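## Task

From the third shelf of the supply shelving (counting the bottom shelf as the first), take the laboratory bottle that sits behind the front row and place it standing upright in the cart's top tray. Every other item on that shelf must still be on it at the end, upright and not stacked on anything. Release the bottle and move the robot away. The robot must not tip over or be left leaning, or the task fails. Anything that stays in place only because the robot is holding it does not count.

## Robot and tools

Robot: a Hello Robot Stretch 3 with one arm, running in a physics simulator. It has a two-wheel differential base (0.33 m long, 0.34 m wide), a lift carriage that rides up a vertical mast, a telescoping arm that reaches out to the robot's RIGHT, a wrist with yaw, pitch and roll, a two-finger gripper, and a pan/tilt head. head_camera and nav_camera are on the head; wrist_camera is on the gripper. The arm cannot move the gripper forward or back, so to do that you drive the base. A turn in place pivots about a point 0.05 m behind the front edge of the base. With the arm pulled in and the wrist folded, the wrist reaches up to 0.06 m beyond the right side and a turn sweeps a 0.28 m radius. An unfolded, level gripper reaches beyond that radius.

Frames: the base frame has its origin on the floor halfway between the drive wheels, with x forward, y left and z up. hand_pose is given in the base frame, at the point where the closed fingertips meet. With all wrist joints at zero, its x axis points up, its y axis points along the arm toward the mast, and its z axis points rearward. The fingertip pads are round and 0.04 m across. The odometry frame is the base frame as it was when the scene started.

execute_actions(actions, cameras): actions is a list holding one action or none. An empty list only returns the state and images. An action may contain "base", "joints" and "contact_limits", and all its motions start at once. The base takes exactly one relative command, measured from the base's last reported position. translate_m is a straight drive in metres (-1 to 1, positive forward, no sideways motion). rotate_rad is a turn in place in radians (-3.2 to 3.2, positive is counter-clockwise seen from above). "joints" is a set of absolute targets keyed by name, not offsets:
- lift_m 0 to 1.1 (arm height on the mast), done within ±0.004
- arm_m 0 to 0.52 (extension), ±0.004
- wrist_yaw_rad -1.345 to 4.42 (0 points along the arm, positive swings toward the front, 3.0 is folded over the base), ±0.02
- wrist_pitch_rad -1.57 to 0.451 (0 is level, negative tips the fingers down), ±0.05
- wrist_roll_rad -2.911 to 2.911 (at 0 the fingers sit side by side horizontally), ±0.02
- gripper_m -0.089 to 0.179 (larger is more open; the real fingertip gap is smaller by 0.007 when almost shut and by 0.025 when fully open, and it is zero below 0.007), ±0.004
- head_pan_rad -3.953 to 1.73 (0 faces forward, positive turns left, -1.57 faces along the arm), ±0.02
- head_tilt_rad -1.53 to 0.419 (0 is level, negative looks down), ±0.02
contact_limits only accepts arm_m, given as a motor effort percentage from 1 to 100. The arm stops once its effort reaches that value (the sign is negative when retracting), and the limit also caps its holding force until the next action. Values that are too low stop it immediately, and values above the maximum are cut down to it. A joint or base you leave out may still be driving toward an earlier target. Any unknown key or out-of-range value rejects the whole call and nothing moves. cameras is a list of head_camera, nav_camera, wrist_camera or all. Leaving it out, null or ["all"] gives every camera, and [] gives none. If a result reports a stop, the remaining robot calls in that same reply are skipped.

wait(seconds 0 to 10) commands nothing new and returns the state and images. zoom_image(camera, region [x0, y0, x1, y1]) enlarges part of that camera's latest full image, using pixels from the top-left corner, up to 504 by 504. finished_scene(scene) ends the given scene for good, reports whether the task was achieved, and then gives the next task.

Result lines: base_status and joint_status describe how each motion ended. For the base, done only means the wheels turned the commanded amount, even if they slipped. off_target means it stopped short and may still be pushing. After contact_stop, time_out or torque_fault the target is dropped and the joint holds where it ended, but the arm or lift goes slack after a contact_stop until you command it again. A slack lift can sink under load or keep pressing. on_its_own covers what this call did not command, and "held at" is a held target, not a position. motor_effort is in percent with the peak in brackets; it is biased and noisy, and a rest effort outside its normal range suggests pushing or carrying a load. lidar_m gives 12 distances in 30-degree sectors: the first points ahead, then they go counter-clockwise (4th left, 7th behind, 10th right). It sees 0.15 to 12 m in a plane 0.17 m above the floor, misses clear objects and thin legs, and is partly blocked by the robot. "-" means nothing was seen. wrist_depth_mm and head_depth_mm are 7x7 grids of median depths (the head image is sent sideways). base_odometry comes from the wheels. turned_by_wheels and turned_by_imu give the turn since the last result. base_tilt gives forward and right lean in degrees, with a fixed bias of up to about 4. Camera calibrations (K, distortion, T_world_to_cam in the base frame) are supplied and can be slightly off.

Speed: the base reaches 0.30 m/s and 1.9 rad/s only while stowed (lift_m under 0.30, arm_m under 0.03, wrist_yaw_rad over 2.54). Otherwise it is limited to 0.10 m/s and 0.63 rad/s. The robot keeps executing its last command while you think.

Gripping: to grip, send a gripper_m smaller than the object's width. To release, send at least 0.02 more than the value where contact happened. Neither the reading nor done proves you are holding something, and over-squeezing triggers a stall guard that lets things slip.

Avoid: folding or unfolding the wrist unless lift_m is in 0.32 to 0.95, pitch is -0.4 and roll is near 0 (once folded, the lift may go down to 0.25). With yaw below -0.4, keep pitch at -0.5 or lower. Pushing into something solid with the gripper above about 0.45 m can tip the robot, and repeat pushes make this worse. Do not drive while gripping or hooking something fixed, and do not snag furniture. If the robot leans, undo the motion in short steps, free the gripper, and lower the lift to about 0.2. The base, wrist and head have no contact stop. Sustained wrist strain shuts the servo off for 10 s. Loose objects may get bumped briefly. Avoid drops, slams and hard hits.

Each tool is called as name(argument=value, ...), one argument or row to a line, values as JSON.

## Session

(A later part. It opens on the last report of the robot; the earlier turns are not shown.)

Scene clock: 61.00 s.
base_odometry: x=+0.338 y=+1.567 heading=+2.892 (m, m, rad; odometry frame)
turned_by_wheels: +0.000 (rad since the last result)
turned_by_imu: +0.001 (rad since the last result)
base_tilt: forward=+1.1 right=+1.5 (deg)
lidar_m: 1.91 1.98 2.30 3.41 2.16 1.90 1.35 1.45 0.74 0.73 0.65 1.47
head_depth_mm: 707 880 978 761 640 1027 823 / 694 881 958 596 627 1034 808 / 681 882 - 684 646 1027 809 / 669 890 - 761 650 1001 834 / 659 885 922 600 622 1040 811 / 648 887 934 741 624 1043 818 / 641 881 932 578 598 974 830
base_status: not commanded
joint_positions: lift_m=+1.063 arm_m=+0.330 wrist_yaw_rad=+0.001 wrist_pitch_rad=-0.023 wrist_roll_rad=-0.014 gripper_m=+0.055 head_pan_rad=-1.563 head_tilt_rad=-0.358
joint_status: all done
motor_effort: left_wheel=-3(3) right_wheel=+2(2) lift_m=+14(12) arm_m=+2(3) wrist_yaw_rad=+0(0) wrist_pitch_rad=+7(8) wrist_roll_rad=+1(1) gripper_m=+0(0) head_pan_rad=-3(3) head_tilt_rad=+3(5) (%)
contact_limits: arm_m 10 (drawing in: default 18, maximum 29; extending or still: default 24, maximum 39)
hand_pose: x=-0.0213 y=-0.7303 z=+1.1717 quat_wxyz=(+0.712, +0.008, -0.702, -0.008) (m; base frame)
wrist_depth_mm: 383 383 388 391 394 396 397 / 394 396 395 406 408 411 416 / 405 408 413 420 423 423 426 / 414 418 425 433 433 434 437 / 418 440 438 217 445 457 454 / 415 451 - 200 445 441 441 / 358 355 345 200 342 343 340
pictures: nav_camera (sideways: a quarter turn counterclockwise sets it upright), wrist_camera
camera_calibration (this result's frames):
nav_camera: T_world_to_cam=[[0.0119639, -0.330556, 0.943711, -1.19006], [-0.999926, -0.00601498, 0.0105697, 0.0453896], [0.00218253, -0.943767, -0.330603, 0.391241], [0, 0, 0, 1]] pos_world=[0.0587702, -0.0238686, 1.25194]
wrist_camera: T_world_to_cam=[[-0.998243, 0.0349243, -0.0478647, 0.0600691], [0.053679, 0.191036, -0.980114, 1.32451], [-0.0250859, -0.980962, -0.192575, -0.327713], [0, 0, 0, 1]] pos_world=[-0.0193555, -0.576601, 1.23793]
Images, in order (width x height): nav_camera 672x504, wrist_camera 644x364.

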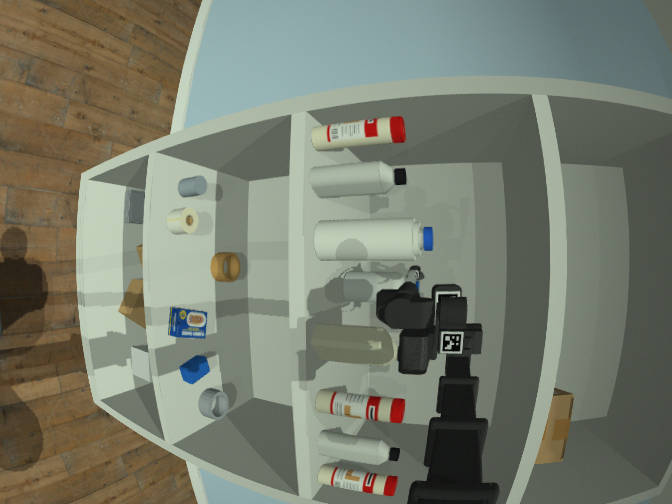

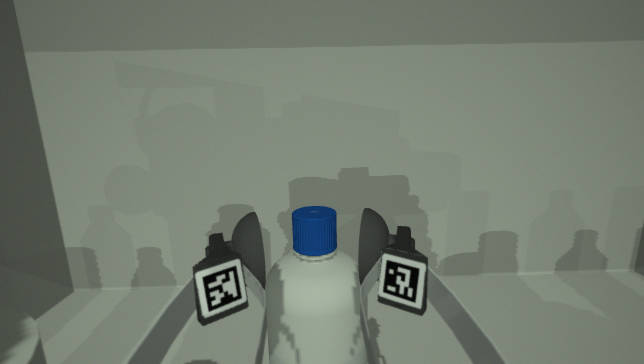

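execute_actions(
  actions=[
    {"joints":{"arm_m":0.398,"lift_m":1.058},"contact_limits":{"arm_m":10}},
  ],
  cameras=["wrist_camera"],
)

execute_actions(
  actions=[
    {"joints":{"gripper_m":-0.01}},
  ],
  cameras=[],
)

execute_actions(
  actions=[
    {"joints":{"lift_m":1.095,"wrist_pitch_rad":0.04}},
  ],
  cameras=["wrist_camera","nav_camera"],
)

Scene clock: 62.97 s.
base_odometry: x=+0.338 y=+1.567 heading=+2.892 (m, m, rad; odometry frame)
turned_by_wheels: +0.000 (rad since the last result)
turned_by_imu: +0.000 (rad since the last result)
base_tilt: forward=+1.0 right=+1.4 (deg)
lidar_m: 1.91 1.99 2.30 3.40 2.16 1.90 1.36 1.44 0.74 0.73 0.64 1.48
head_depth_mm: 708 887 - 761 639 1023 826 / 692 881 933 594 626 1027 811 / 682 877 - 722 647 1028 808 / 670 886 947 756 648 1004 836 / 657 887 920 598 622 1045 815 / 649 888 933 739 625 1048 820 / 642 884 930 578 597 980 832
base_status: not commanded
joint_positions: lift_m=+1.059 arm_m=+0.398 wrist_yaw_rad=+0.001 wrist_pitch_rad=-0.023 wrist_roll_rad=-0.014 gripper_m=+0.055 head_pan_rad=-1.563 head_tilt_rad=-0.358
joint_status: all done
motor_effort: left_wheel=-2(2) right_wheel=+2(2) lift_m=+12(11) arm_m=+4(3) wrist_yaw_rad=+0(0) wrist_pitch_rad=+7(7) wrist_roll_rad=+0(1) gripper_m=+0(0) head_pan_rad=-2(3) head_tilt_rad=+4(4) (%)
contact_limits: arm_m 10 (drawing in: default 18, maximum 29; extending or still: default 24, maximum 39)
hand_pose: x=-0.0213 y=-0.7983 z=+1.1677 quat_wxyz=(+0.712, +0.008, -0.702, -0.008) (m; base frame)
wrist_depth_mm: 321 325 327 329 329 335 336 / 332 334 333 340 343 350 347 / 342 344 350 349 352 356 356 / 357 356 361 362 367 371 368 / 363 372 374 371 377 381 384 / 378 386 - 142 393 396 398 / 349 349 334 140 328 337 334
pictures: wrist_camera
camera_calibration (this result's frames):
wrist_camera: T_world_to_cam=[[-0.998243, 0.0349242, -0.0478646, 0.0622544], [0.0536788, 0.191035, -0.980114, 1.33362], [-0.0250859, -0.980962, -0.192574, -0.395182], [0, 0, 0, 1]] pos_world=[-0.0193555, -0.6446, 1.23398]
Images, in order (width x height): wrist_camera 644x364.

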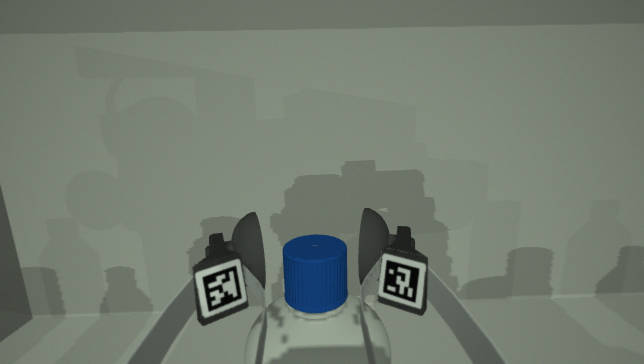

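Scene clock: 64.10 s.
base_odometry: x=+0.338 y=+1.567 heading=+2.892 (m, m, rad; odometry frame)
turned_by_wheels: +0.000 (rad since the last result)
turned_by_imu: +0.000 (rad since the last result)
base_tilt: forward=+1.1 right=+1.5 (deg)
lidar_m: 1.91 1.99 2.31 3.39 2.15 1.91 1.35 1.44 0.74 0.73 0.65 1.47
head_depth_mm: 710 883 - 760 640 1024 828 / 694 881 938 592 625 1025 812 / 681 879 - 723 647 1031 810 / 670 889 942 754 651 998 834 / 657 884 921 600 622 1039 814 / 649 886 931 736 624 1044 815 / 642 883 928 577 596 978 832
base_status: not commanded
joint_positions: lift_m=+1.059 arm_m=+0.398 wrist_yaw_rad=-0.001 wrist_pitch_rad=-0.021 wrist_roll_rad=-0.014 gripper_m=-0.009 head_pan_rad=-1.563 head_tilt_rad=-0.358
joint_status: all done
motor_effort: left_wheel=-3(3) right_wheel=+4(3) lift_m=+12(12) arm_m=+2(3) wrist_yaw_rad=+1(1) wrist_pitch_rad=+7(8) wrist_roll_rad=+0(1) gripper_m=-16(90) head_pan_rad=-3(3) head_tilt_rad=+3(4) (%)
hand_pose: x=-0.0217 y=-0.7984 z=+1.1682 quat_wxyz=(+0.712, +0.007, -0.702, -0.008) (m; base frame)
wrist_depth_mm: 318 319 326 332 332 332 337 / 332 333 338 338 344 346 348 / 341 346 346 351 355 358 361 / 353 358 360 365 363 371 371 / 366 370 368 371 375 381 391 / 376 384 382 139 390 396 398 / 353 355 326 141 323 341 333
pictures: none
No camera images: the call's "cameras" was empty. Leave "cameras" out to get every camera's image.

Scene clock: 65.23 s.
base_odometry: x=+0.338 y=+1.567 heading=+2.892 (m, m, rad; odometry frame)
turned_by_wheels: +0.000 (rad since the last result)
turned_by_imu: +0.000 (rad since the last result)
base_tilt: forward=+1.1 right=+1.5 (deg)
lidar_m: 1.91 1.99 2.31 3.39 2.16 1.90 1.35 1.44 0.74 0.72 0.64 1.47
head_depth_mm: 710 - 958 758 639 1024 824 / 697 874 938 593 627 1028 808 / 682 - 970 727 647 1033 807 / 669 879 925 754 651 995 835 / 658 887 922 600 621 1034 814 / 650 884 930 738 626 1045 819 / 643 885 929 579 598 976 836
base_status: not commanded
joint_positions: lift_m=+1.094 arm_m=+0.398 wrist_yaw_rad=-0.001 wrist_pitch_rad=-0.020 wrist_roll_rad=-0.014 gripper_m=-0.009 head_pan_rad=-1.563 head_tilt_rad=-0.358
joint_status: wrist_pitch_rad off_target (ended at -0.020, target +0.040); the others done
motor_effort: left_wheel=-3(3) right_wheel=+3(4) lift_m=+58(64) arm_m=+2(2) wrist_yaw_rad=+1(1) wrist_pitch_rad=+20(16) wrist_roll_rad=+1(1) gripper_m=-14(18) head_pan_rad=-3(2) head_tilt_rad=+2(4) (%)
hand_pose: x=-0.0217 y=-0.7984 z=+1.2035 quat_wxyz=(+0.712, +0.007, -0.702, -0.008) (m; base frame)
wrist_depth_mm: 321 324 325 330 328 334 335 / 331 331 341 338 343 344 348 / 344 345 342 351 350 357 357 / 358 357 357 364 367 367 376 / 364 367 371 369 382 384 389 / 377 381 381 139 396 397 403 / 386 392 373 139 371 391 378
pictures: nav_camera (sideways: a quarter turn counterclockwise sets it upright), wrist_camera
camera_calibration (this result's frames):
nav_camera: T_world_to_cam=[[0.011964, -0.330556, 0.943711, -1.19006], [-0.999926, -0.00601522, 0.0105697, 0.0453896], [0.00218276, -0.943767, -0.330603, 0.391241], [0, 0, 0, 1]] pos_world=[0.0587702, -0.0238686, 1.25194]
wrist_camera: T_world_to_cam=[[-0.998187, 0.0363813, -0.0479518, 0.0648362], [0.0539779, 0.188542, -0.980581, 1.36728], [-0.0266338, -0.981391, -0.190164, -0.391691], [0, 0, 0, 1]] pos_world=[-0.0195163, -0.644551, 1.26935]
Images, in order (width x height): nav_camera 672x504, wrist_camera 644x364.

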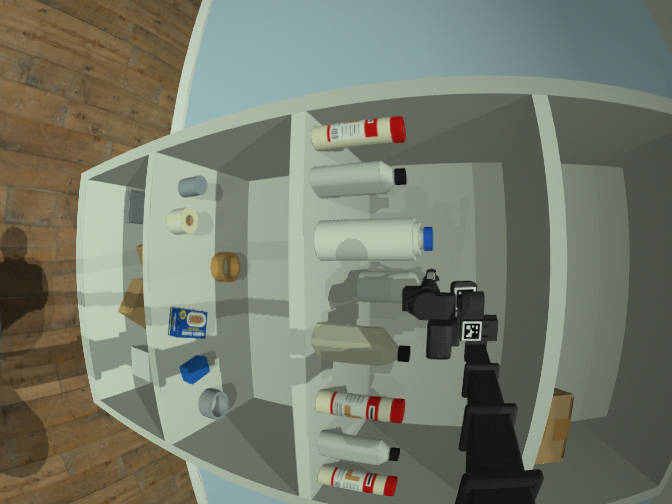

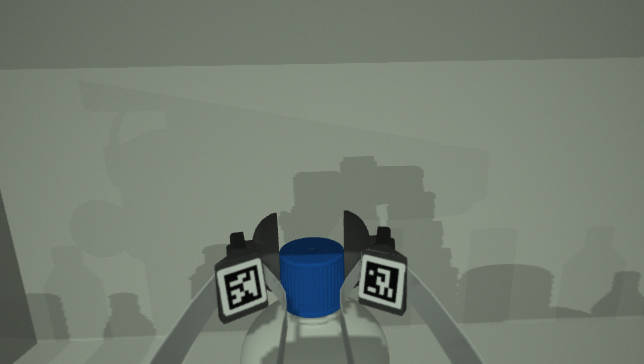

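execute_actions(
  actions=[
    {"joints":{"arm_m":0.0}},
  ],
  cameras=["wrist_camera","nav_camera"],
)

Scene clock: 69.43 s.
base_odometry: x=+0.338 y=+1.567 heading=+2.892 (m, m, rad; odometry frame)
turned_by_wheels: +0.000 (rad since the last result)
turned_by_imu: +0.001 (rad since the last result)
base_tilt: forward=+1.1 right=+1.5 (deg)
lidar_m: 1.91 1.99 2.31 3.38 2.16 1.90 1.35 1.45 0.74 0.73 0.65 1.47
head_depth_mm: 706 877 - - - - - / 694 877 - - - - - / 681 882 - - - - - / 668 881 - - 590 965 835 / 656 891 921 600 624 1035 820 / 649 886 932 739 626 1044 819 / 640 887 928 580 598 975 833
base_status: not commanded
joint_positions: lift_m=+1.094 arm_m=+0.000 wrist_yaw_rad=-0.001 wrist_pitch_rad=-0.020 wrist_roll_rad=-0.014 gripper_m=-0.009 head_pan_rad=-1.563 head_tilt_rad=-0.358
joint_status: all done
motor_effort: left_wheel=-3(3) right_wheel=+3(3) lift_m=+58(59) arm_m=-4(2) wrist_yaw_rad=+0(1) wrist_pitch_rad=+20(19) wrist_roll_rad=+1(1) gripper_m=-15(16) head_pan_rad=-3(2) head_tilt_rad=+2(3) (%)
hand_pose: x=-0.0217 y=-0.4010 z=+1.2034 quat_wxyz=(+0.712, +0.007, -0.702, -0.008) (m; base frame)
wrist_depth_mm: 422 492 522 528 537 559 496 / 433 626 702 699 712 718 524 / 427 634 726 740 739 755 527 / 419 642 744 763 748 727 502 / 350 372 365 737 616 383 387 / 361 374 499 139 508 442 401 / 372 368 367 140 373 386 383
pictures: nav_camera (sideways: a quarter turn counterclockwise sets it upright), wrist_camera
camera_calibration (this result's frames):
nav_camera: T_world_to_cam=[[0.0119627, -0.330542, 0.943715, -1.19007], [-0.999926, -0.00601149, 0.0105697, 0.0453897], [0.00217942, -0.943772, -0.330589, 0.391223], [0, 0, 0, 1]] pos_world=[0.0587701, -0.0238695, 1.25194]
wrist_camera: T_world_to_cam=[[-0.998187, 0.0363713, -0.0479483, 0.0503737], [0.053975, 0.188633, -0.980563, 1.29235], [-0.0266197, -0.981374, -0.190255, -0.00160634], [0, 0, 0, 1]] pos_world=[-0.0195148, -0.247189, 1.26934]
Images, in order (width x height): nav_camera 672x504, wrist_camera 644x364.

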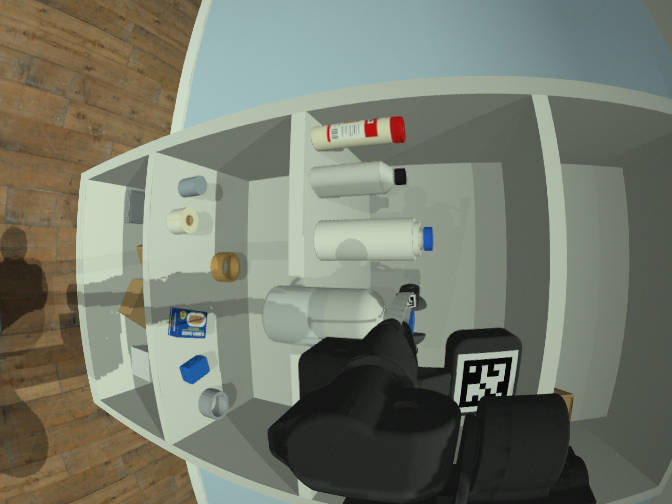

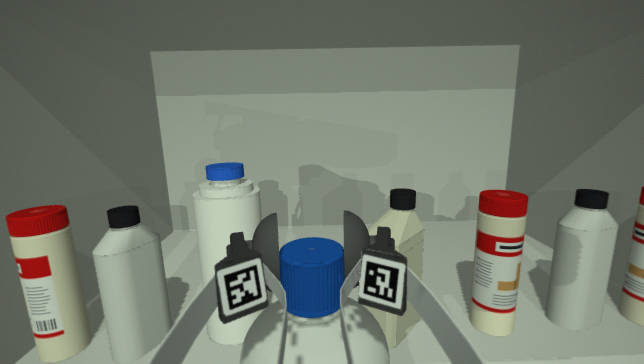

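execute_actions(
  actions=[
    {"base":{"rotate_rad":-1.09},"joints":{"lift_m":0.96}},
  ],
  cameras=[],
)

execute_actions(
  actions=[
    {"base":{"translate_m":-1.0}},
  ],
  cameras=[],
)

execute_actions(
  actions=[
    {"base":{"translate_m":-0.6}},
  ],
  cameras=[],
)

execute_actions(
  actions=[
    {"base":{"translate_m":-0.5}},
  ],
  cameras=[],
)

execute_actions(
  actions=[
    {"base":{"rotate_rad":-0.482},"joints":{"head_tilt_rad":-0.7}},
  ],
  cameras=["head_camera","nav_camera"],
)

Scene clock: 72.53 s.
base_odometry: x=+0.338 y=+1.567 heading=+1.802 (m, m, rad; odometry frame)
turned_by_wheels: -1.090 (rad since the last result)
turned_by_imu: -1.077 (rad since the last result)
base_tilt: forward=+1.0 right=+1.5 (deg)
lidar_m: 0.65 1.42 1.91 1.97 2.22 3.40 2.16 1.92 1.35 1.50 0.74 0.73
head_depth_mm: 1532 1626 1739 1843 1916 1589 - / 1601 1701 1822 1926 2083 1721 - / 1681 1774 1905 2057 2173 - - / 1749 1854 1983 2140 2274 1608 1402 / 1593 1667 1770 1858 1985 1757 1404 / 1378 1433 1495 1579 1664 1664 1306 / 1225 1267 1315 727 784 864 891
base_status: done
joint_positions: lift_m=+0.961 arm_m=+0.000 wrist_yaw_rad=-0.001 wrist_pitch_rad=-0.020 wrist_roll_rad=-0.014 gripper_m=-0.009 head_pan_rad=-1.563 head_tilt_rad=-0.358
joint_status: all done
motor_effort: left_wheel=+3(9) right_wheel=-3(8) lift_m=+15(55) arm_m=-4(4) wrist_yaw_rad=+0(1) wrist_pitch_rad=+19(20) wrist_roll_rad=+0(0) gripper_m=-14(14) head_pan_rad=-3(3) head_tilt_rad=+4(5) (%)
hand_pose: x=-0.0216 y=-0.4010 z=+1.0703 quat_wxyz=(+0.712, +0.007, -0.702, -0.008) (m; base frame)
wrist_depth_mm: 452 910 - - - - - / 465 910 - - - - - / 419 457 - - - - - / 432 472 - - - - - / 401 479 - - - - - / 594 521 - 138 - - - / 660 521 - 139 - - -
pictures: none
No camera images: the call's "cameras" was empty. Leave "cameras" out to get every camera's image.

Scene clock: 83.67 s.
base_odometry: x=+0.567 y=+0.594 heading=+1.802 (m, m, rad; odometry frame)
turned_by_wheels: +0.000 (rad since the last result)
turned_by_imu: +0.004 (rad since the last result)
base_tilt: forward=+1.0 right=+1.4 (deg)
lidar_m: 1.64 2.49 2.12 2.14 2.65 2.54 1.39 1.21 1.37 1.09 1.22 1.42
head_depth_mm: 1132 1201 1267 1361 1460 1564 - / 1181 1263 1344 1441 1545 1627 - / 1238 1323 1408 1526 1606 - - / 1293 1393 1495 1634 1680 1442 1408 / 1374 1476 1592 1727 1522 1381 1407 / 1437 1555 1700 1843 1537 1457 1409 / 1523 1647 1807 1999 2100 1658 1421
base_status: done
joint_positions: lift_m=+0.961 arm_m=+0.000 wrist_yaw_rad=-0.001 wrist_pitch_rad=-0.020 wrist_roll_rad=-0.014 gripper_m=-0.009 head_pan_rad=-1.563 head_tilt_rad=-0.358
joint_status: not commanded
motor_effort: left_wheel=+3(4) right_wheel=-2(8) lift_m=+15(15) arm_m=-3(2) wrist_yaw_rad=+0(0) wrist_pitch_rad=+20(20) wrist_roll_rad=+0(0) gripper_m=-16(16) head_pan_rad=-3(2) head_tilt_rad=+3(2) (%)
hand_pose: x=-0.0216 y=-0.4010 z=+1.0703 quat_wxyz=(+0.712, +0.007, -0.702, -0.008) (m; base frame)
wrist_depth_mm: - - - - - 900 841 / - - - - - 930 830 / - - - - - 961 886 / - - - - - - 893 / - - - - - - 911 / - - - 138 - - 939 / - - - 139 - - 957
pictures: none
No camera images: the call's "cameras" was empty. Leave "cameras" out to get every camera's image.

Scene clock: 90.80 s.
base_odometry: x=+0.705 y=+0.010 heading=+1.802 (m, m, rad; odometry frame)
turned_by_wheels: +0.000 (rad since the last result)
turned_by_imu: +0.002 (rad since the last result)
base_tilt: forward=+1.1 right=+1.5 (deg)
lidar_m: 2.19 2.79 2.36 2.51 2.11 2.02 1.55 0.70 0.86 1.11 1.32 1.96
head_depth_mm: 895 945 1001 1081 1152 1228 - / 930 988 1060 1139 1231 1302 - / 977 1037 1122 1198 1269 - - / 1023 1098 1181 1277 1360 1526 1408 / 1076 1160 1251 1361 1491 1630 1402 / 1135 1222 1334 1465 1604 1681 1410 / 1202 1312 1431 1580 1729 1639 1410
base_status: done
joint_positions: lift_m=+0.961 arm_m=+0.000 wrist_yaw_rad=-0.001 wrist_pitch_rad=-0.020 wrist_roll_rad=-0.014 gripper_m=-0.009 head_pan_rad=-1.563 head_tilt_rad=-0.358
joint_status: not commanded
motor_effort: left_wheel=+3(5) right_wheel=-2(7) lift_m=+15(15) arm_m=-4(3) wrist_yaw_rad=+1(1) wrist_pitch_rad=+20(19) wrist_roll_rad=+0(0) gripper_m=-15(15) head_pan_rad=-2(3) head_tilt_rad=+3(4) (%)
hand_pose: x=-0.0216 y=-0.4010 z=+1.0703 quat_wxyz=(+0.712, +0.007, -0.702, -0.008) (m; base frame)
wrist_depth_mm: - - - 886 756 692 628 / - - - 893 780 719 640 / - - - 927 815 718 647 / - - - 949 837 735 673 / - - - - 847 771 684 / - - - 139 856 784 713 / - - - 140 919 820 731
pictures: none
No camera images: the call's "cameras" was empty. Leave "cameras" out to get every camera's image.

Scene clock: 96.93 s.
base_odometry: x=+0.820 y=-0.477 heading=+1.802 (m, m, rad; odometry frame)
turned_by_wheels: +0.000 (rad since the last result)
turned_by_imu: +0.002 (rad since the last result)
base_tilt: forward=+1.1 right=+1.5 (deg)
lidar_m: 2.66 3.03 2.60 2.69 1.65 1.59 1.20 0.45 0.43 0.45 1.17 1.66
head_depth_mm: 688 733 778 832 894 858 - / 720 762 818 880 939 854 - / 757 809 864 927 986 - - / 794 847 915 991 1054 1186 1316 / 834 897 971 1058 1158 1270 1358 / 883 949 1032 1129 1248 1393 1412 / 931 1011 1105 1215 1353 1529 1420
base_status: done
joint_positions: lift_m=+0.961 arm_m=+0.000 wrist_yaw_rad=-0.001 wrist_pitch_rad=-0.020 wrist_roll_rad=-0.014 gripper_m=-0.009 head_pan_rad=-1.563 head_tilt_rad=-0.358
joint_status: not commanded
motor_effort: left_wheel=+3(5) right_wheel=-2(8) lift_m=+15(15) arm_m=-3(4) wrist_yaw_rad=+0(0) wrist_pitch_rad=+19(19) wrist_roll_rad=+1(1) gripper_m=-17(17) head_pan_rad=-2(3) head_tilt_rad=+3(2) (%)
hand_pose: x=-0.0216 y=-0.4010 z=+1.0703 quat_wxyz=(+0.712, +0.007, -0.702, -0.008) (m; base frame)
wrist_depth_mm: - 889 749 636 555 493 458 / - 914 746 654 567 515 453 / - 920 776 677 589 528 473 / - - 809 716 617 536 484 / - - 898 710 633 560 495 / - - 953 139 623 566 505 / - - 947 140 593 572 524
pictures: none
No camera images: the call's "cameras" was empty. Leave "cameras" out to get every camera's image.

Scene clock: 98.67 s.
base_odometry: x=+0.820 y=-0.477 heading=+1.320 (m, m, rad; odometry frame)
turned_by_wheels: -0.482 (rad since the last result)
turned_by_imu: -0.476 (rad since the last result)
base_tilt: forward=+1.1 right=+1.5 (deg)
lidar_m: 1.66 2.68 2.99 2.61 2.62 1.63 1.59 1.15 0.44 0.43 0.45 1.23
head_depth_mm: 704 791 909 - - - - / 706 791 908 924 - - 1101 / 704 790 873 - - - 1120 / 701 792 873 - 755 951 1106 / 701 792 907 916 777 948 1114 / 703 793 904 989 759 974 1155 / 703 793 910 1062 1244 1347 1168
base_status: done
joint_positions: lift_m=+0.961 arm_m=+0.000 wrist_yaw_rad=-0.001 wrist_pitch_rad=-0.020 wrist_roll_rad=-0.014 gripper_m=-0.009 head_pan_rad=-1.563 head_tilt_rad=-0.691
joint_status: all done
motor_effort: left_wheel=+3(7) right_wheel=-3(8) lift_m=+15(15) arm_m=-3(4) wrist_yaw_rad=+0(0) wrist_pitch_rad=+19(19) wrist_roll_rad=+1(1) gripper_m=-16(17) head_pan_rad=-2(3) head_tilt_rad=-4(21) (%)
hand_pose: x=-0.0216 y=-0.4010 z=+1.0703 quat_wxyz=(+0.712, +0.007, -0.702, -0.007) (m; base frame)
wrist_depth_mm: 536 547 533 542 550 550 540 / 559 553 565 567 573 561 551 / 575 580 582 577 588 595 578 / 593 596 600 594 597 603 577 / 624 622 613 620 632 637 612 / 644 655 634 140 655 643 622 / 672 661 579 140 581 667 653
pictures: head_camera (sideways: a quarter turn clockwise sets it upright), nav_camera (sideways: a quarter turn counterclockwise sets it upright)
camera_calibration (this result's frames):
head_camera: T_world_to_cam=[[0.0379847, 0.643654, -0.764373, 1.01821], [0.999278, -0.0248207, 0.0287573, -0.0432582], [-0.000462557, -0.764914, -0.644133, 0.799599], [0, 0, 0, 1]] pos_world=[0.00492028, -0.0448268, 1.29459]
nav_camera: T_world_to_cam=[[0.0141314, -0.620346, 0.784201, -0.982034], [-0.9999, -0.00946647, 0.0105299, 0.0454459], [0.000891457, -0.784271, -0.620418, 0.768347], [0, 0, 0, 1]] pos_world=[0.058634, -0.00617829, 1.24633]
Images, in order (width x height): head_camera 896x504, nav_camera 672x504.

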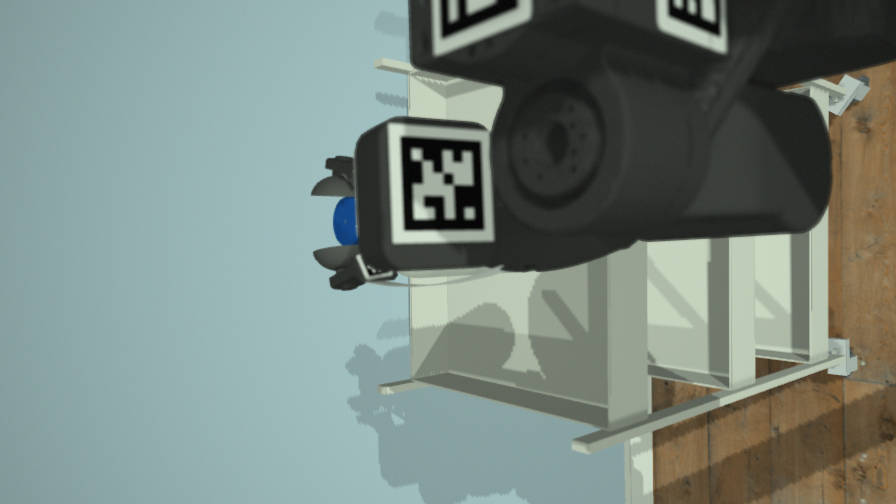

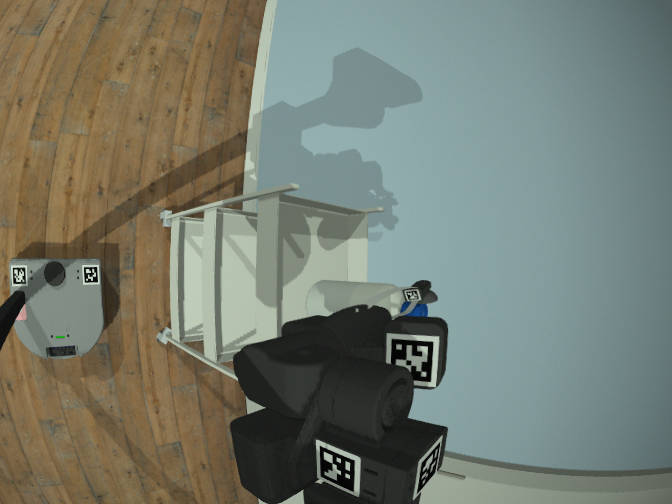

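execute_actions(
  actions=[
    {"joints":{"arm_m":0.17}},
  ],
  cameras=[],
)

execute_actions(
  actions=[
    {"joints":{"lift_m":0.765}},
  ],
  cameras=[],
)

execute_actions(
  actions=[
    {"joints":{"lift_m":0.745}},
  ],
  cameras=[],
)

Scene clock: 101.37 s.
base_odometry: x=+0.820 y=-0.477 heading=+1.320 (m, m, rad; odometry frame)
turned_by_wheels: +0.000 (rad since the last result)
turned_by_imu: +0.000 (rad since the last result)
base_tilt: forward=+1.1 right=+1.5 (deg)
lidar_m: 1.65 2.67 2.99 2.61 2.63 1.63 1.59 1.15 0.44 0.43 0.45 1.23
head_depth_mm: 704 773 - 1048 743 1302 1155 / 703 763 - 881 769 942 1097 / 702 763 - 884 771 951 1105 / 703 764 - 889 773 950 1109 / 702 791 910 927 775 951 1101 / 704 794 910 988 759 977 1148 / 701 790 904 1058 1246 1350 1169
base_status: not commanded
joint_positions: lift_m=+0.961 arm_m=+0.170 wrist_yaw_rad=-0.001 wrist_pitch_rad=-0.020 wrist_roll_rad=-0.014 gripper_m=-0.009 head_pan_rad=-1.563 head_tilt_rad=-0.691
joint_status: all done
motor_effort: left_wheel=+3(3) right_wheel=-2(3) lift_m=+15(16) arm_m=+2(4) wrist_yaw_rad=+0(0) wrist_pitch_rad=+19(19) wrist_roll_rad=+1(1) gripper_m=-15(16) head_pan_rad=-3(2) head_tilt_rad=-3(3) (%)
hand_pose: x=-0.0216 y=-0.5704 z=+1.0703 quat_wxyz=(+0.712, +0.007, -0.702, -0.007) (m; base frame)
wrist_depth_mm: 387 393 390 392 390 400 396 / 403 403 406 405 407 412 411 / 417 420 421 411 417 420 419 / 426 432 434 434 441 444 439 / 444 446 447 446 450 456 459 / 464 468 461 139 468 470 477 / 478 482 475 140 484 493 491
pictures: none
No camera images: the call's "cameras" was empty. Leave "cameras" out to get every camera's image.

Scene clock: 103.97 s.
base_odometry: x=+0.820 y=-0.477 heading=+1.320 (m, m, rad; odometry frame)
turned_by_wheels: +0.000 (rad since the last result)
turned_by_imu: +0.000 (rad since the last result)
base_tilt: forward=+1.1 right=+1.5 (deg)
lidar_m: 1.65 2.67 2.99 2.61 2.63 1.63 1.59 1.15 0.45 0.43 0.45 1.22
head_depth_mm: 704 791 906 1035 790 - - / 703 793 905 916 - 926 1102 / 705 790 911 928 - 927 1109 / 705 793 905 901 758 955 1109 / 703 791 904 918 776 952 1107 / 703 791 907 989 755 977 1147 / 702 790 905 1065 1245 1348 1172
base_status: not commanded
joint_positions: lift_m=+0.766 arm_m=+0.170 wrist_yaw_rad=-0.001 wrist_pitch_rad=-0.020 wrist_roll_rad=-0.014 gripper_m=-0.009 head_pan_rad=-1.563 head_tilt_rad=-0.691
joint_status: all done
motor_effort: left_wheel=+3(3) right_wheel=-3(3) lift_m=+15(12) arm_m=+2(2) wrist_yaw_rad=+0(0) wrist_pitch_rad=+20(20) wrist_roll_rad=+1(0) gripper_m=-15(17) head_pan_rad=-2(3) head_tilt_rad=-3(3) (%)
hand_pose: x=-0.0216 y=-0.5703 z=+0.8751 quat_wxyz=(+0.712, +0.007, -0.702, -0.008) (m; base frame)
wrist_depth_mm: 389 394 392 392 395 398 397 / 406 404 404 404 411 411 407 / 414 418 420 421 424 427 424 / 427 436 433 437 433 439 436 / 445 443 444 444 447 456 457 / 461 465 455 139 468 458 472 / 482 367 369 139 368 352 480
pictures: none
No camera images: the call's "cameras" was empty. Leave "cameras" out to get every camera's image.

Scene clock: 104.90 s.
base_odometry: x=+0.820 y=-0.477 heading=+1.320 (m, m, rad; odometry frame)
turned_by_wheels: +0.000 (rad since the last result)
turned_by_imu: +0.000 (rad since the last result)
base_tilt: forward=+1.1 right=+1.5 (deg)
lidar_m: 1.66 2.67 2.99 2.60 2.63 1.63 1.59 1.15 0.44 0.43 0.45 1.23
head_depth_mm: 705 792 910 1043 769 - - / 703 790 905 909 - 929 1094 / 703 792 908 915 - 928 1114 / 700 792 906 903 756 950 1108 / 702 792 909 919 776 953 1110 / 702 793 908 988 759 975 1151 / 705 790 904 1062 1242 1345 1177
base_status: not commanded
joint_positions: lift_m=+0.746 arm_m=+0.170 wrist_yaw_rad=-0.001 wrist_pitch_rad=-0.020 wrist_roll_rad=-0.014 gripper_m=-0.009 head_pan_rad=-1.563 head_tilt_rad=-0.691
joint_status: all done
motor_effort: left_wheel=+3(3) right_wheel=-2(3) lift_m=+15(18) arm_m=+2(2) wrist_yaw_rad=+0(0) wrist_pitch_rad=+20(20) wrist_roll_rad=+1(1) gripper_m=-15(16) head_pan_rad=-2(3) head_tilt_rad=-3(3) (%)
hand_pose: x=-0.0216 y=-0.5703 z=+0.8551 quat_wxyz=(+0.712, +0.007, -0.702, -0.008) (m; base frame)
wrist_depth_mm: 388 392 388 390 394 399 398 / 400 403 407 400 402 407 411 / 422 417 413 422 422 423 423 / 425 433 440 434 435 432 440 / 445 447 448 444 450 445 454 / 470 459 378 139 376 376 471 / 474 341 344 140 343 342 485
pictures: none
No camera images: the call's "cameras" was empty. Leave "cameras" out to get every camera's image.

execute_actions(
  actions=[
    {"joints":{"lift_m":0.73}},
  ],
  cameras=[],
)

Scene clock: 105.83 s.
base_odometry: x=+0.820 y=-0.477 heading=+1.320 (m, m, rad; odometry frame)
turned_by_wheels: +0.000 (rad since the last result)
turned_by_imu: +0.000 (rad since the last result)
base_tilt: forward=+1.1 right=+1.5 (deg)
lidar_m: 1.65 2.68 2.99 2.60 2.63 1.64 1.59 1.15 0.44 0.43 0.45 1.22
head_depth_mm: 701 791 912 1036 772 - - / 703 792 909 912 - 907 1098 / 705 792 907 914 - 910 1105 / 702 791 904 905 756 930 1109 / 704 792 907 917 779 956 1112 / 705 789 905 987 757 972 1151 / 704 787 906 1062 1249 1346 1171
base_status: not commanded
joint_positions: lift_m=+0.731 arm_m=+0.170 wrist_yaw_rad=-0.001 wrist_pitch_rad=-0.021 wrist_roll_rad=-0.014 gripper_m=-0.009 head_pan_rad=-1.563 head_tilt_rad=-0.691
joint_status: all done
motor_effort: left_wheel=+3(3) right_wheel=-3(3) lift_m=+15(17) arm_m=+3(2) wrist_yaw_rad=+0(0) wrist_pitch_rad=+20(20) wrist_roll_rad=+1(1) gripper_m=-16(15) head_pan_rad=-3(3) head_tilt_rad=-3(2) (%)
hand_pose: x=-0.0216 y=-0.5703 z=+0.8401 quat_wxyz=(+0.712, +0.007, -0.702, -0.008) (m; base frame)
wrist_depth_mm: 390 391 392 394 395 393 395 / 399 403 403 407 410 406 412 / 415 416 419 419 421 428 425 / 431 429 432 436 435 435 441 / 443 438 448 445 452 458 454 / 463 374 372 139 370 373 474 / 467 319 324 139 323 331 278
pictures: none
No camera images: the call's "cameras" was empty. Leave "cameras" out to get every camera's image.

execute_actions(
  actions=[
    {"joints":{"lift_m":0.715}},
  ],
  cameras=[],
)

Scene clock: 106.70 s.
base_odometry: x=+0.820 y=-0.477 heading=+1.320 (m, m, rad; odometry frame)
turned_by_wheels: +0.000 (rad since the last result)
turned_by_imu: +0.000 (rad since the last result)
base_tilt: forward=+1.1 right=+1.5 (deg)
lidar_m: 1.66 2.68 2.99 2.61 2.63 1.63 1.59 1.15 0.44 0.43 0.45 1.22
head_depth_mm: 705 793 911 1033 759 1361 - / 704 793 910 913 814 909 1099 / 703 793 908 913 - 906 1102 / 702 790 909 909 764 933 1107 / 702 792 906 921 774 948 1107 / 704 793 905 986 757 979 1149 / 705 796 911 1056 1237 1345 1171
base_status: not commanded
joint_positions: lift_m=+0.716 arm_m=+0.170 wrist_yaw_rad=-0.001 wrist_pitch_rad=+0.031 wrist_roll_rad=-0.014 gripper_m=-0.009 head_pan_rad=-1.563 head_tilt_rad=-0.691
joint_status: all done
on_its_own: wrist_pitch_rad moved +0.051 to your old target +0.040
motor_effort: left_wheel=+2(3) right_wheel=-3(3) lift_m=+10(12) arm_m=+2(3) wrist_yaw_rad=+0(0) wrist_pitch_rad=+3(20) wrist_roll_rad=+1(0) gripper_m=-16(16) head_pan_rad=-2(2) head_tilt_rad=-3(4) (%)
hand_pose: x=-0.0216 y=-0.5715 z=+0.8385 quat_wxyz=(+0.712, -0.011, -0.702, +0.010) (m; base frame)
wrist_depth_mm: 398 396 400 403 398 406 402 / 409 408 408 413 413 411 413 / 414 423 419 424 421 427 424 / 429 429 432 431 437 436 435 / 436 443 441 434 442 450 450 / 459 451 369 138 366 362 459 / 458 323 332 138 336 333 296
pictures: none
No camera images: the call's "cameras" was empty. Leave "cameras" out to get every camera's image.

execute_actions(
  actions=[
    {"joints":{"gripper_m":0.07}},
  ],
  cameras=[],
)

execute_actions(
  actions=[
    {"joints":{"lift_m":0.78}},
  ],
  cameras=[],
)

execute_actions(
  actions=[
    {"joints":{"arm_m":0.0}},
  ],
  cameras=["head_camera"],
)

execute_actions(
  actions=[
    {"joints":{"head_pan_rad":0.2,"head_tilt_rad":-0.15}},
  ],
  cameras=["head_camera"],
)

Scene clock: 108.20 s.
base_odometry: x=+0.820 y=-0.477 heading=+1.320 (m, m, rad; odometry frame)
turned_by_wheels: +0.000 (rad since the last result)
turned_by_imu: +0.000 (rad since the last result)
base_tilt: forward=+1.1 right=+1.5 (deg)
lidar_m: 1.65 2.68 2.99 2.60 2.63 1.63 1.59 1.15 0.45 0.43 0.45 1.23
head_depth_mm: 705 794 910 1039 757 1361 - / 705 796 906 913 812 905 1099 / 702 792 907 912 - 911 1102 / 704 793 907 909 764 929 1108 / 702 784 906 917 773 951 1103 / 706 794 907 987 759 979 1148 / 702 792 904 1064 1244 1350 1166
base_status: not commanded
joint_positions: lift_m=+0.716 arm_m=+0.170 wrist_yaw_rad=-0.001 wrist_pitch_rad=+0.022 wrist_roll_rad=-0.014 gripper_m=+0.070 head_pan_rad=-1.563 head_tilt_rad=-0.691
joint_status: all done
motor_effort: left_wheel=+3(3) right_wheel=-3(3) lift_m=+11(11) arm_m=+2(2) wrist_yaw_rad=+0(1) wrist_pitch_rad=+6(6) wrist_roll_rad=+0(0) gripper_m=+1(79) head_pan_rad=-3(3) head_tilt_rad=-3(2) (%)
hand_pose: x=-0.0216 y=-0.5714 z=+0.8362 quat_wxyz=(+0.712, -0.008, -0.702, +0.007) (m; base frame)
wrist_depth_mm: 398 394 400 401 402 399 403 / 404 406 411 404 411 412 413 / 416 419 417 422 418 422 429 / 432 426 433 435 434 437 433 / 443 444 442 445 445 448 445 / 450 410 369 139 - 367 465 / 468 321 337 135 343 326 278
pictures: none
No camera images: the call's "cameras" was empty. Leave "cameras" out to get every camera's image.

Scene clock: 109.63 s.
base_odometry: x=+0.820 y=-0.477 heading=+1.320 (m, m, rad; odometry frame)
turned_by_wheels: +0.000 (rad since the last result)
turned_by_imu: +0.000 (rad since the last result)
base_tilt: forward=+1.1 right=+1.5 (deg)
lidar_m: 1.66 2.67 2.98 2.60 2.62 1.63 1.59 1.15 0.44 0.43 0.45 1.23
head_depth_mm: 704 793 909 1041 1180 - 1118 / 704 791 908 924 - 928 1093 / 704 791 907 929 - 933 1107 / 701 790 906 925 764 955 1104 / 705 790 906 922 778 952 1105 / 701 792 906 991 758 974 1143 / 703 789 909 1059 1248 1354 1174
base_status: not commanded
joint_positions: lift_m=+0.779 arm_m=+0.170 wrist_yaw_rad=-0.001 wrist_pitch_rad=+0.021 wrist_roll_rad=-0.014 gripper_m=+0.070 head_pan_rad=-1.563 head_tilt_rad=-0.691
joint_status: all done
motor_effort: left_wheel=+3(3) right_wheel=-3(3) lift_m=+55(58) arm_m=+2(2) wrist_yaw_rad=+1(0) wrist_pitch_rad=+6(7) wrist_roll_rad=+0(1) gripper_m=+0(0) head_pan_rad=-2(2) head_tilt_rad=-4(1) (%)
hand_pose: x=-0.0216 y=-0.5713 z=+0.8991 quat_wxyz=(+0.712, -0.007, -0.702, +0.007) (m; base frame)
wrist_depth_mm: 398 395 398 399 401 405 399 / 408 410 408 416 410 411 414 / 409 416 423 420 424 424 426 / 424 434 430 437 435 434 439 / 441 439 448 446 448 445 448 / 454 442 444 460 - 455 468 / 462 461 379 378 377 372 482
pictures: none
No camera images: the call's "cameras" was empty. Leave "cameras" out to get every camera's image.

Scene clock: 112.13 s.
base_odometry: x=+0.820 y=-0.477 heading=+1.320 (m, m, rad; odometry frame)
turned_by_wheels: +0.000 (rad since the last result)
turned_by_imu: +0.000 (rad since the last result)
base_tilt: forward=+1.0 right=+1.4 (deg)
lidar_m: 1.66 2.69 2.98 2.60 2.63 1.63 1.59 1.15 0.45 0.43 0.45 1.23
head_depth_mm: 704 797 909 1043 743 1318 - / 703 793 910 911 771 935 - / 701 795 908 913 752 - - / 703 791 910 904 730 954 1111 / 703 792 905 914 772 951 1107 / 704 791 906 993 754 975 1148 / 704 793 911 1064 1241 1350 1168
base_status: not commanded
joint_positions: lift_m=+0.779 arm_m=+0.000 wrist_yaw_rad=-0.001 wrist_pitch_rad=+0.021 wrist_roll_rad=-0.014 gripper_m=+0.070 head_pan_rad=-1.563 head_tilt_rad=-0.691
joint_status: all done
motor_effort: left_wheel=+3(2) right_wheel=-3(3) lift_m=+54(57) arm_m=-4(3) wrist_yaw_rad=+0(1) wrist_pitch_rad=+6(6) wrist_roll_rad=+1(0) gripper_m=+0(1) head_pan_rad=-3(3) head_tilt_rad=-3(2) (%)
hand_pose: x=-0.0216 y=-0.4020 z=+0.8991 quat_wxyz=(+0.712, -0.007, -0.702, +0.007) (m; base frame)
wrist_depth_mm: 541 556 553 559 554 558 559 / 574 562 568 571 568 575 560 / 588 578 584 585 589 581 570 / 598 600 601 599 600 599 599 / 609 619 602 606 615 615 600 / 639 623 545 318 - 630 616 / 643 637 451 308 444 421 636
pictures: head_camera (sideways: a quarter turn clockwise sets it upright)
camera_calibration (this result's frames):
head_camera: T_world_to_cam=[[0.0379838, 0.643841, -0.764216, 1.01801], [0.999278, -0.0248286, 0.0287494, -0.0432479], [-0.000464386, -0.764757, -0.644319, 0.799842], [0, 0, 0, 1]] pos_world=[0.00492023, -0.044825, 1.29458]
Images, in order (width x height): head_camera 896x504.

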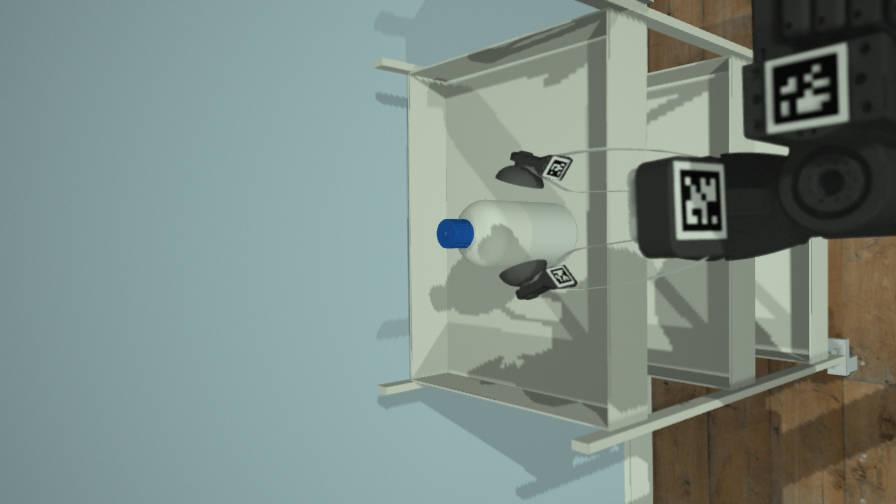

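Scene clock: 113.50 s.
base_odometry: x=+0.820 y=-0.477 heading=+1.320 (m, m, rad; odometry frame)
turned_by_wheels: +0.000 (rad since the last result)
turned_by_imu: +0.000 (rad since the last result)
base_tilt: forward=+1.1 right=+1.5 (deg)
lidar_m: 1.66 2.68 2.98 2.60 2.62 1.64 1.59 1.15 0.44 0.43 0.45 1.23
head_depth_mm: 2457 2512 2634 2658 2776 2194 1678 / 2498 2568 2654 2746 2865 2229 1701 / 2509 2633 2717 2808 2912 2221 1694 / 2599 2605 2604 2645 2627 2254 1689 / 2615 2698 2782 2880 2798 2246 1685 / 2684 2741 2845 2864 2890 2253 1706 / 2731 2595 2621 2769 3034 2288 1729
base_status: not commanded
joint_positions: lift_m=+0.779 arm_m=+0.000 wrist_yaw_rad=-0.001 wrist_pitch_rad=+0.021 wrist_roll_rad=-0.014 gripper_m=+0.070 head_pan_rad=+0.193 head_tilt_rad=-0.162
joint_status: all done
motor_effort: left_wheel=+3(3) right_wheel=-3(3) lift_m=+56(55) arm_m=-3(4) wrist_yaw_rad=+0(0) wrist_pitch_rad=+6(6) wrist_roll_rad=+0(0) gripper_m=-1(1) head_pan_rad=+3(38) head_tilt_rad=+5(25) (%)
hand_pose: x=-0.0216 y=-0.4020 z=+0.8991 quat_wxyz=(+0.712, -0.007, -0.702, +0.007) (m; base frame)
wrist_depth_mm: 550 548 550 553 553 561 556 / 572 564 570 558 577 574 557 / 582 581 594 586 580 588 568 / 598 603 605 601 613 595 581 / 610 608 611 620 621 625 603 / 625 639 548 319 - 627 626 / 643 636 444 307 440 414 633
pictures: head_camera (sideways: a quarter turn clockwise sets it upright)
camera_calibration (this result's frames):
head_camera: T_world_to_cam=[[-0.17453, 0.00960506, -0.984605, 1.30684], [-0.178193, 0.983134, 0.0411772, -0.0522695], [0.968394, 0.182637, -0.169875, 0.176545], [0, 0, 0, 1]] pos_world=[0.0478044, 0.0065919, 1.31887]
Images, in order (width x height): head_camera 896x504.

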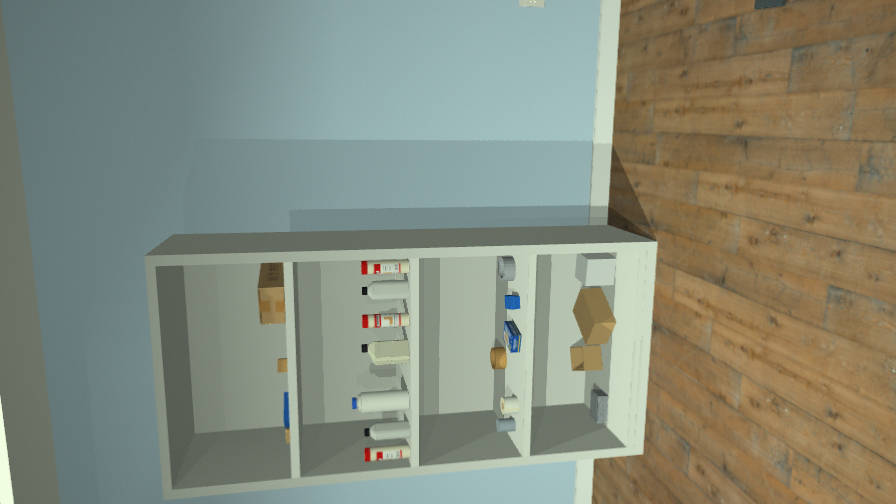

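Gripper is 0.17 m from the bottle; swing it clear and finish.

execute_actions(
  actions=[
    {"joints":{"wrist_yaw_rad":1.4}},
  ],
  cameras=[],
)

finished_scene(
  scene=2,
)

Scene clock: 115.30 s.
base_odometry: x=+0.820 y=-0.477 heading=+1.320 (m, m, rad; odometry frame)
turned_by_wheels: +0.000 (rad since the last result)
turned_by_imu: +0.000 (rad since the last result)
base_tilt: forward=+1.1 right=+1.5 (deg)
lidar_m: 1.66 2.67 2.99 2.60 2.63 1.63 1.59 1.15 0.44 0.43 0.45 1.22
head_depth_mm: 2449 2537 2613 2708 2784 2203 1687 / 2497 2539 2657 2778 2841 2256 1679 / 2547 2665 2720 2793 2885 2230 1699 / 2562 2623 2607 2631 2655 2245 1691 / 2645 2688 2795 2907 2773 2257 1706 / 2663 2730 2826 2910 2882 2282 1706 / 2710 2617 2610 2744 2993 2306 1716
base_status: not commanded
joint_positions: lift_m=+0.779 arm_m=+0.000 wrist_yaw_rad=+1.397 wrist_pitch_rad=+0.021 wrist_roll_rad=-0.014 gripper_m=+0.070 head_pan_rad=+0.193 head_tilt_rad=-0.162
joint_status: all done
motor_effort: left_wheel=+3(3) right_wheel=-3(3) lift_m=+56(56) arm_m=-3(4) wrist_yaw_rad=+2(4) wrist_pitch_rad=+6(6) wrist_roll_rad=+1(0) gripper_m=+0(1) head_pan_rad=+4(3) head_tilt_rad=+4(5) (%)
hand_pose: x=+0.2315 y=-0.1896 z=+0.8991 quat_wxyz=(+0.541, +0.446, -0.542, +0.463) (m; base frame)
wrist_depth_mm: - - - - - 878 635 / - - - - - 877 643 / - - - - - 909 645 / - - - - - 911 654 / - - - - - 904 655 / - - - - - 918 654 / - - - - - 887 671
pictures: none
No camera images: the call's "cameras" was empty. Leave "cameras" out to get every camera's image.

The scene is finished: the task was done.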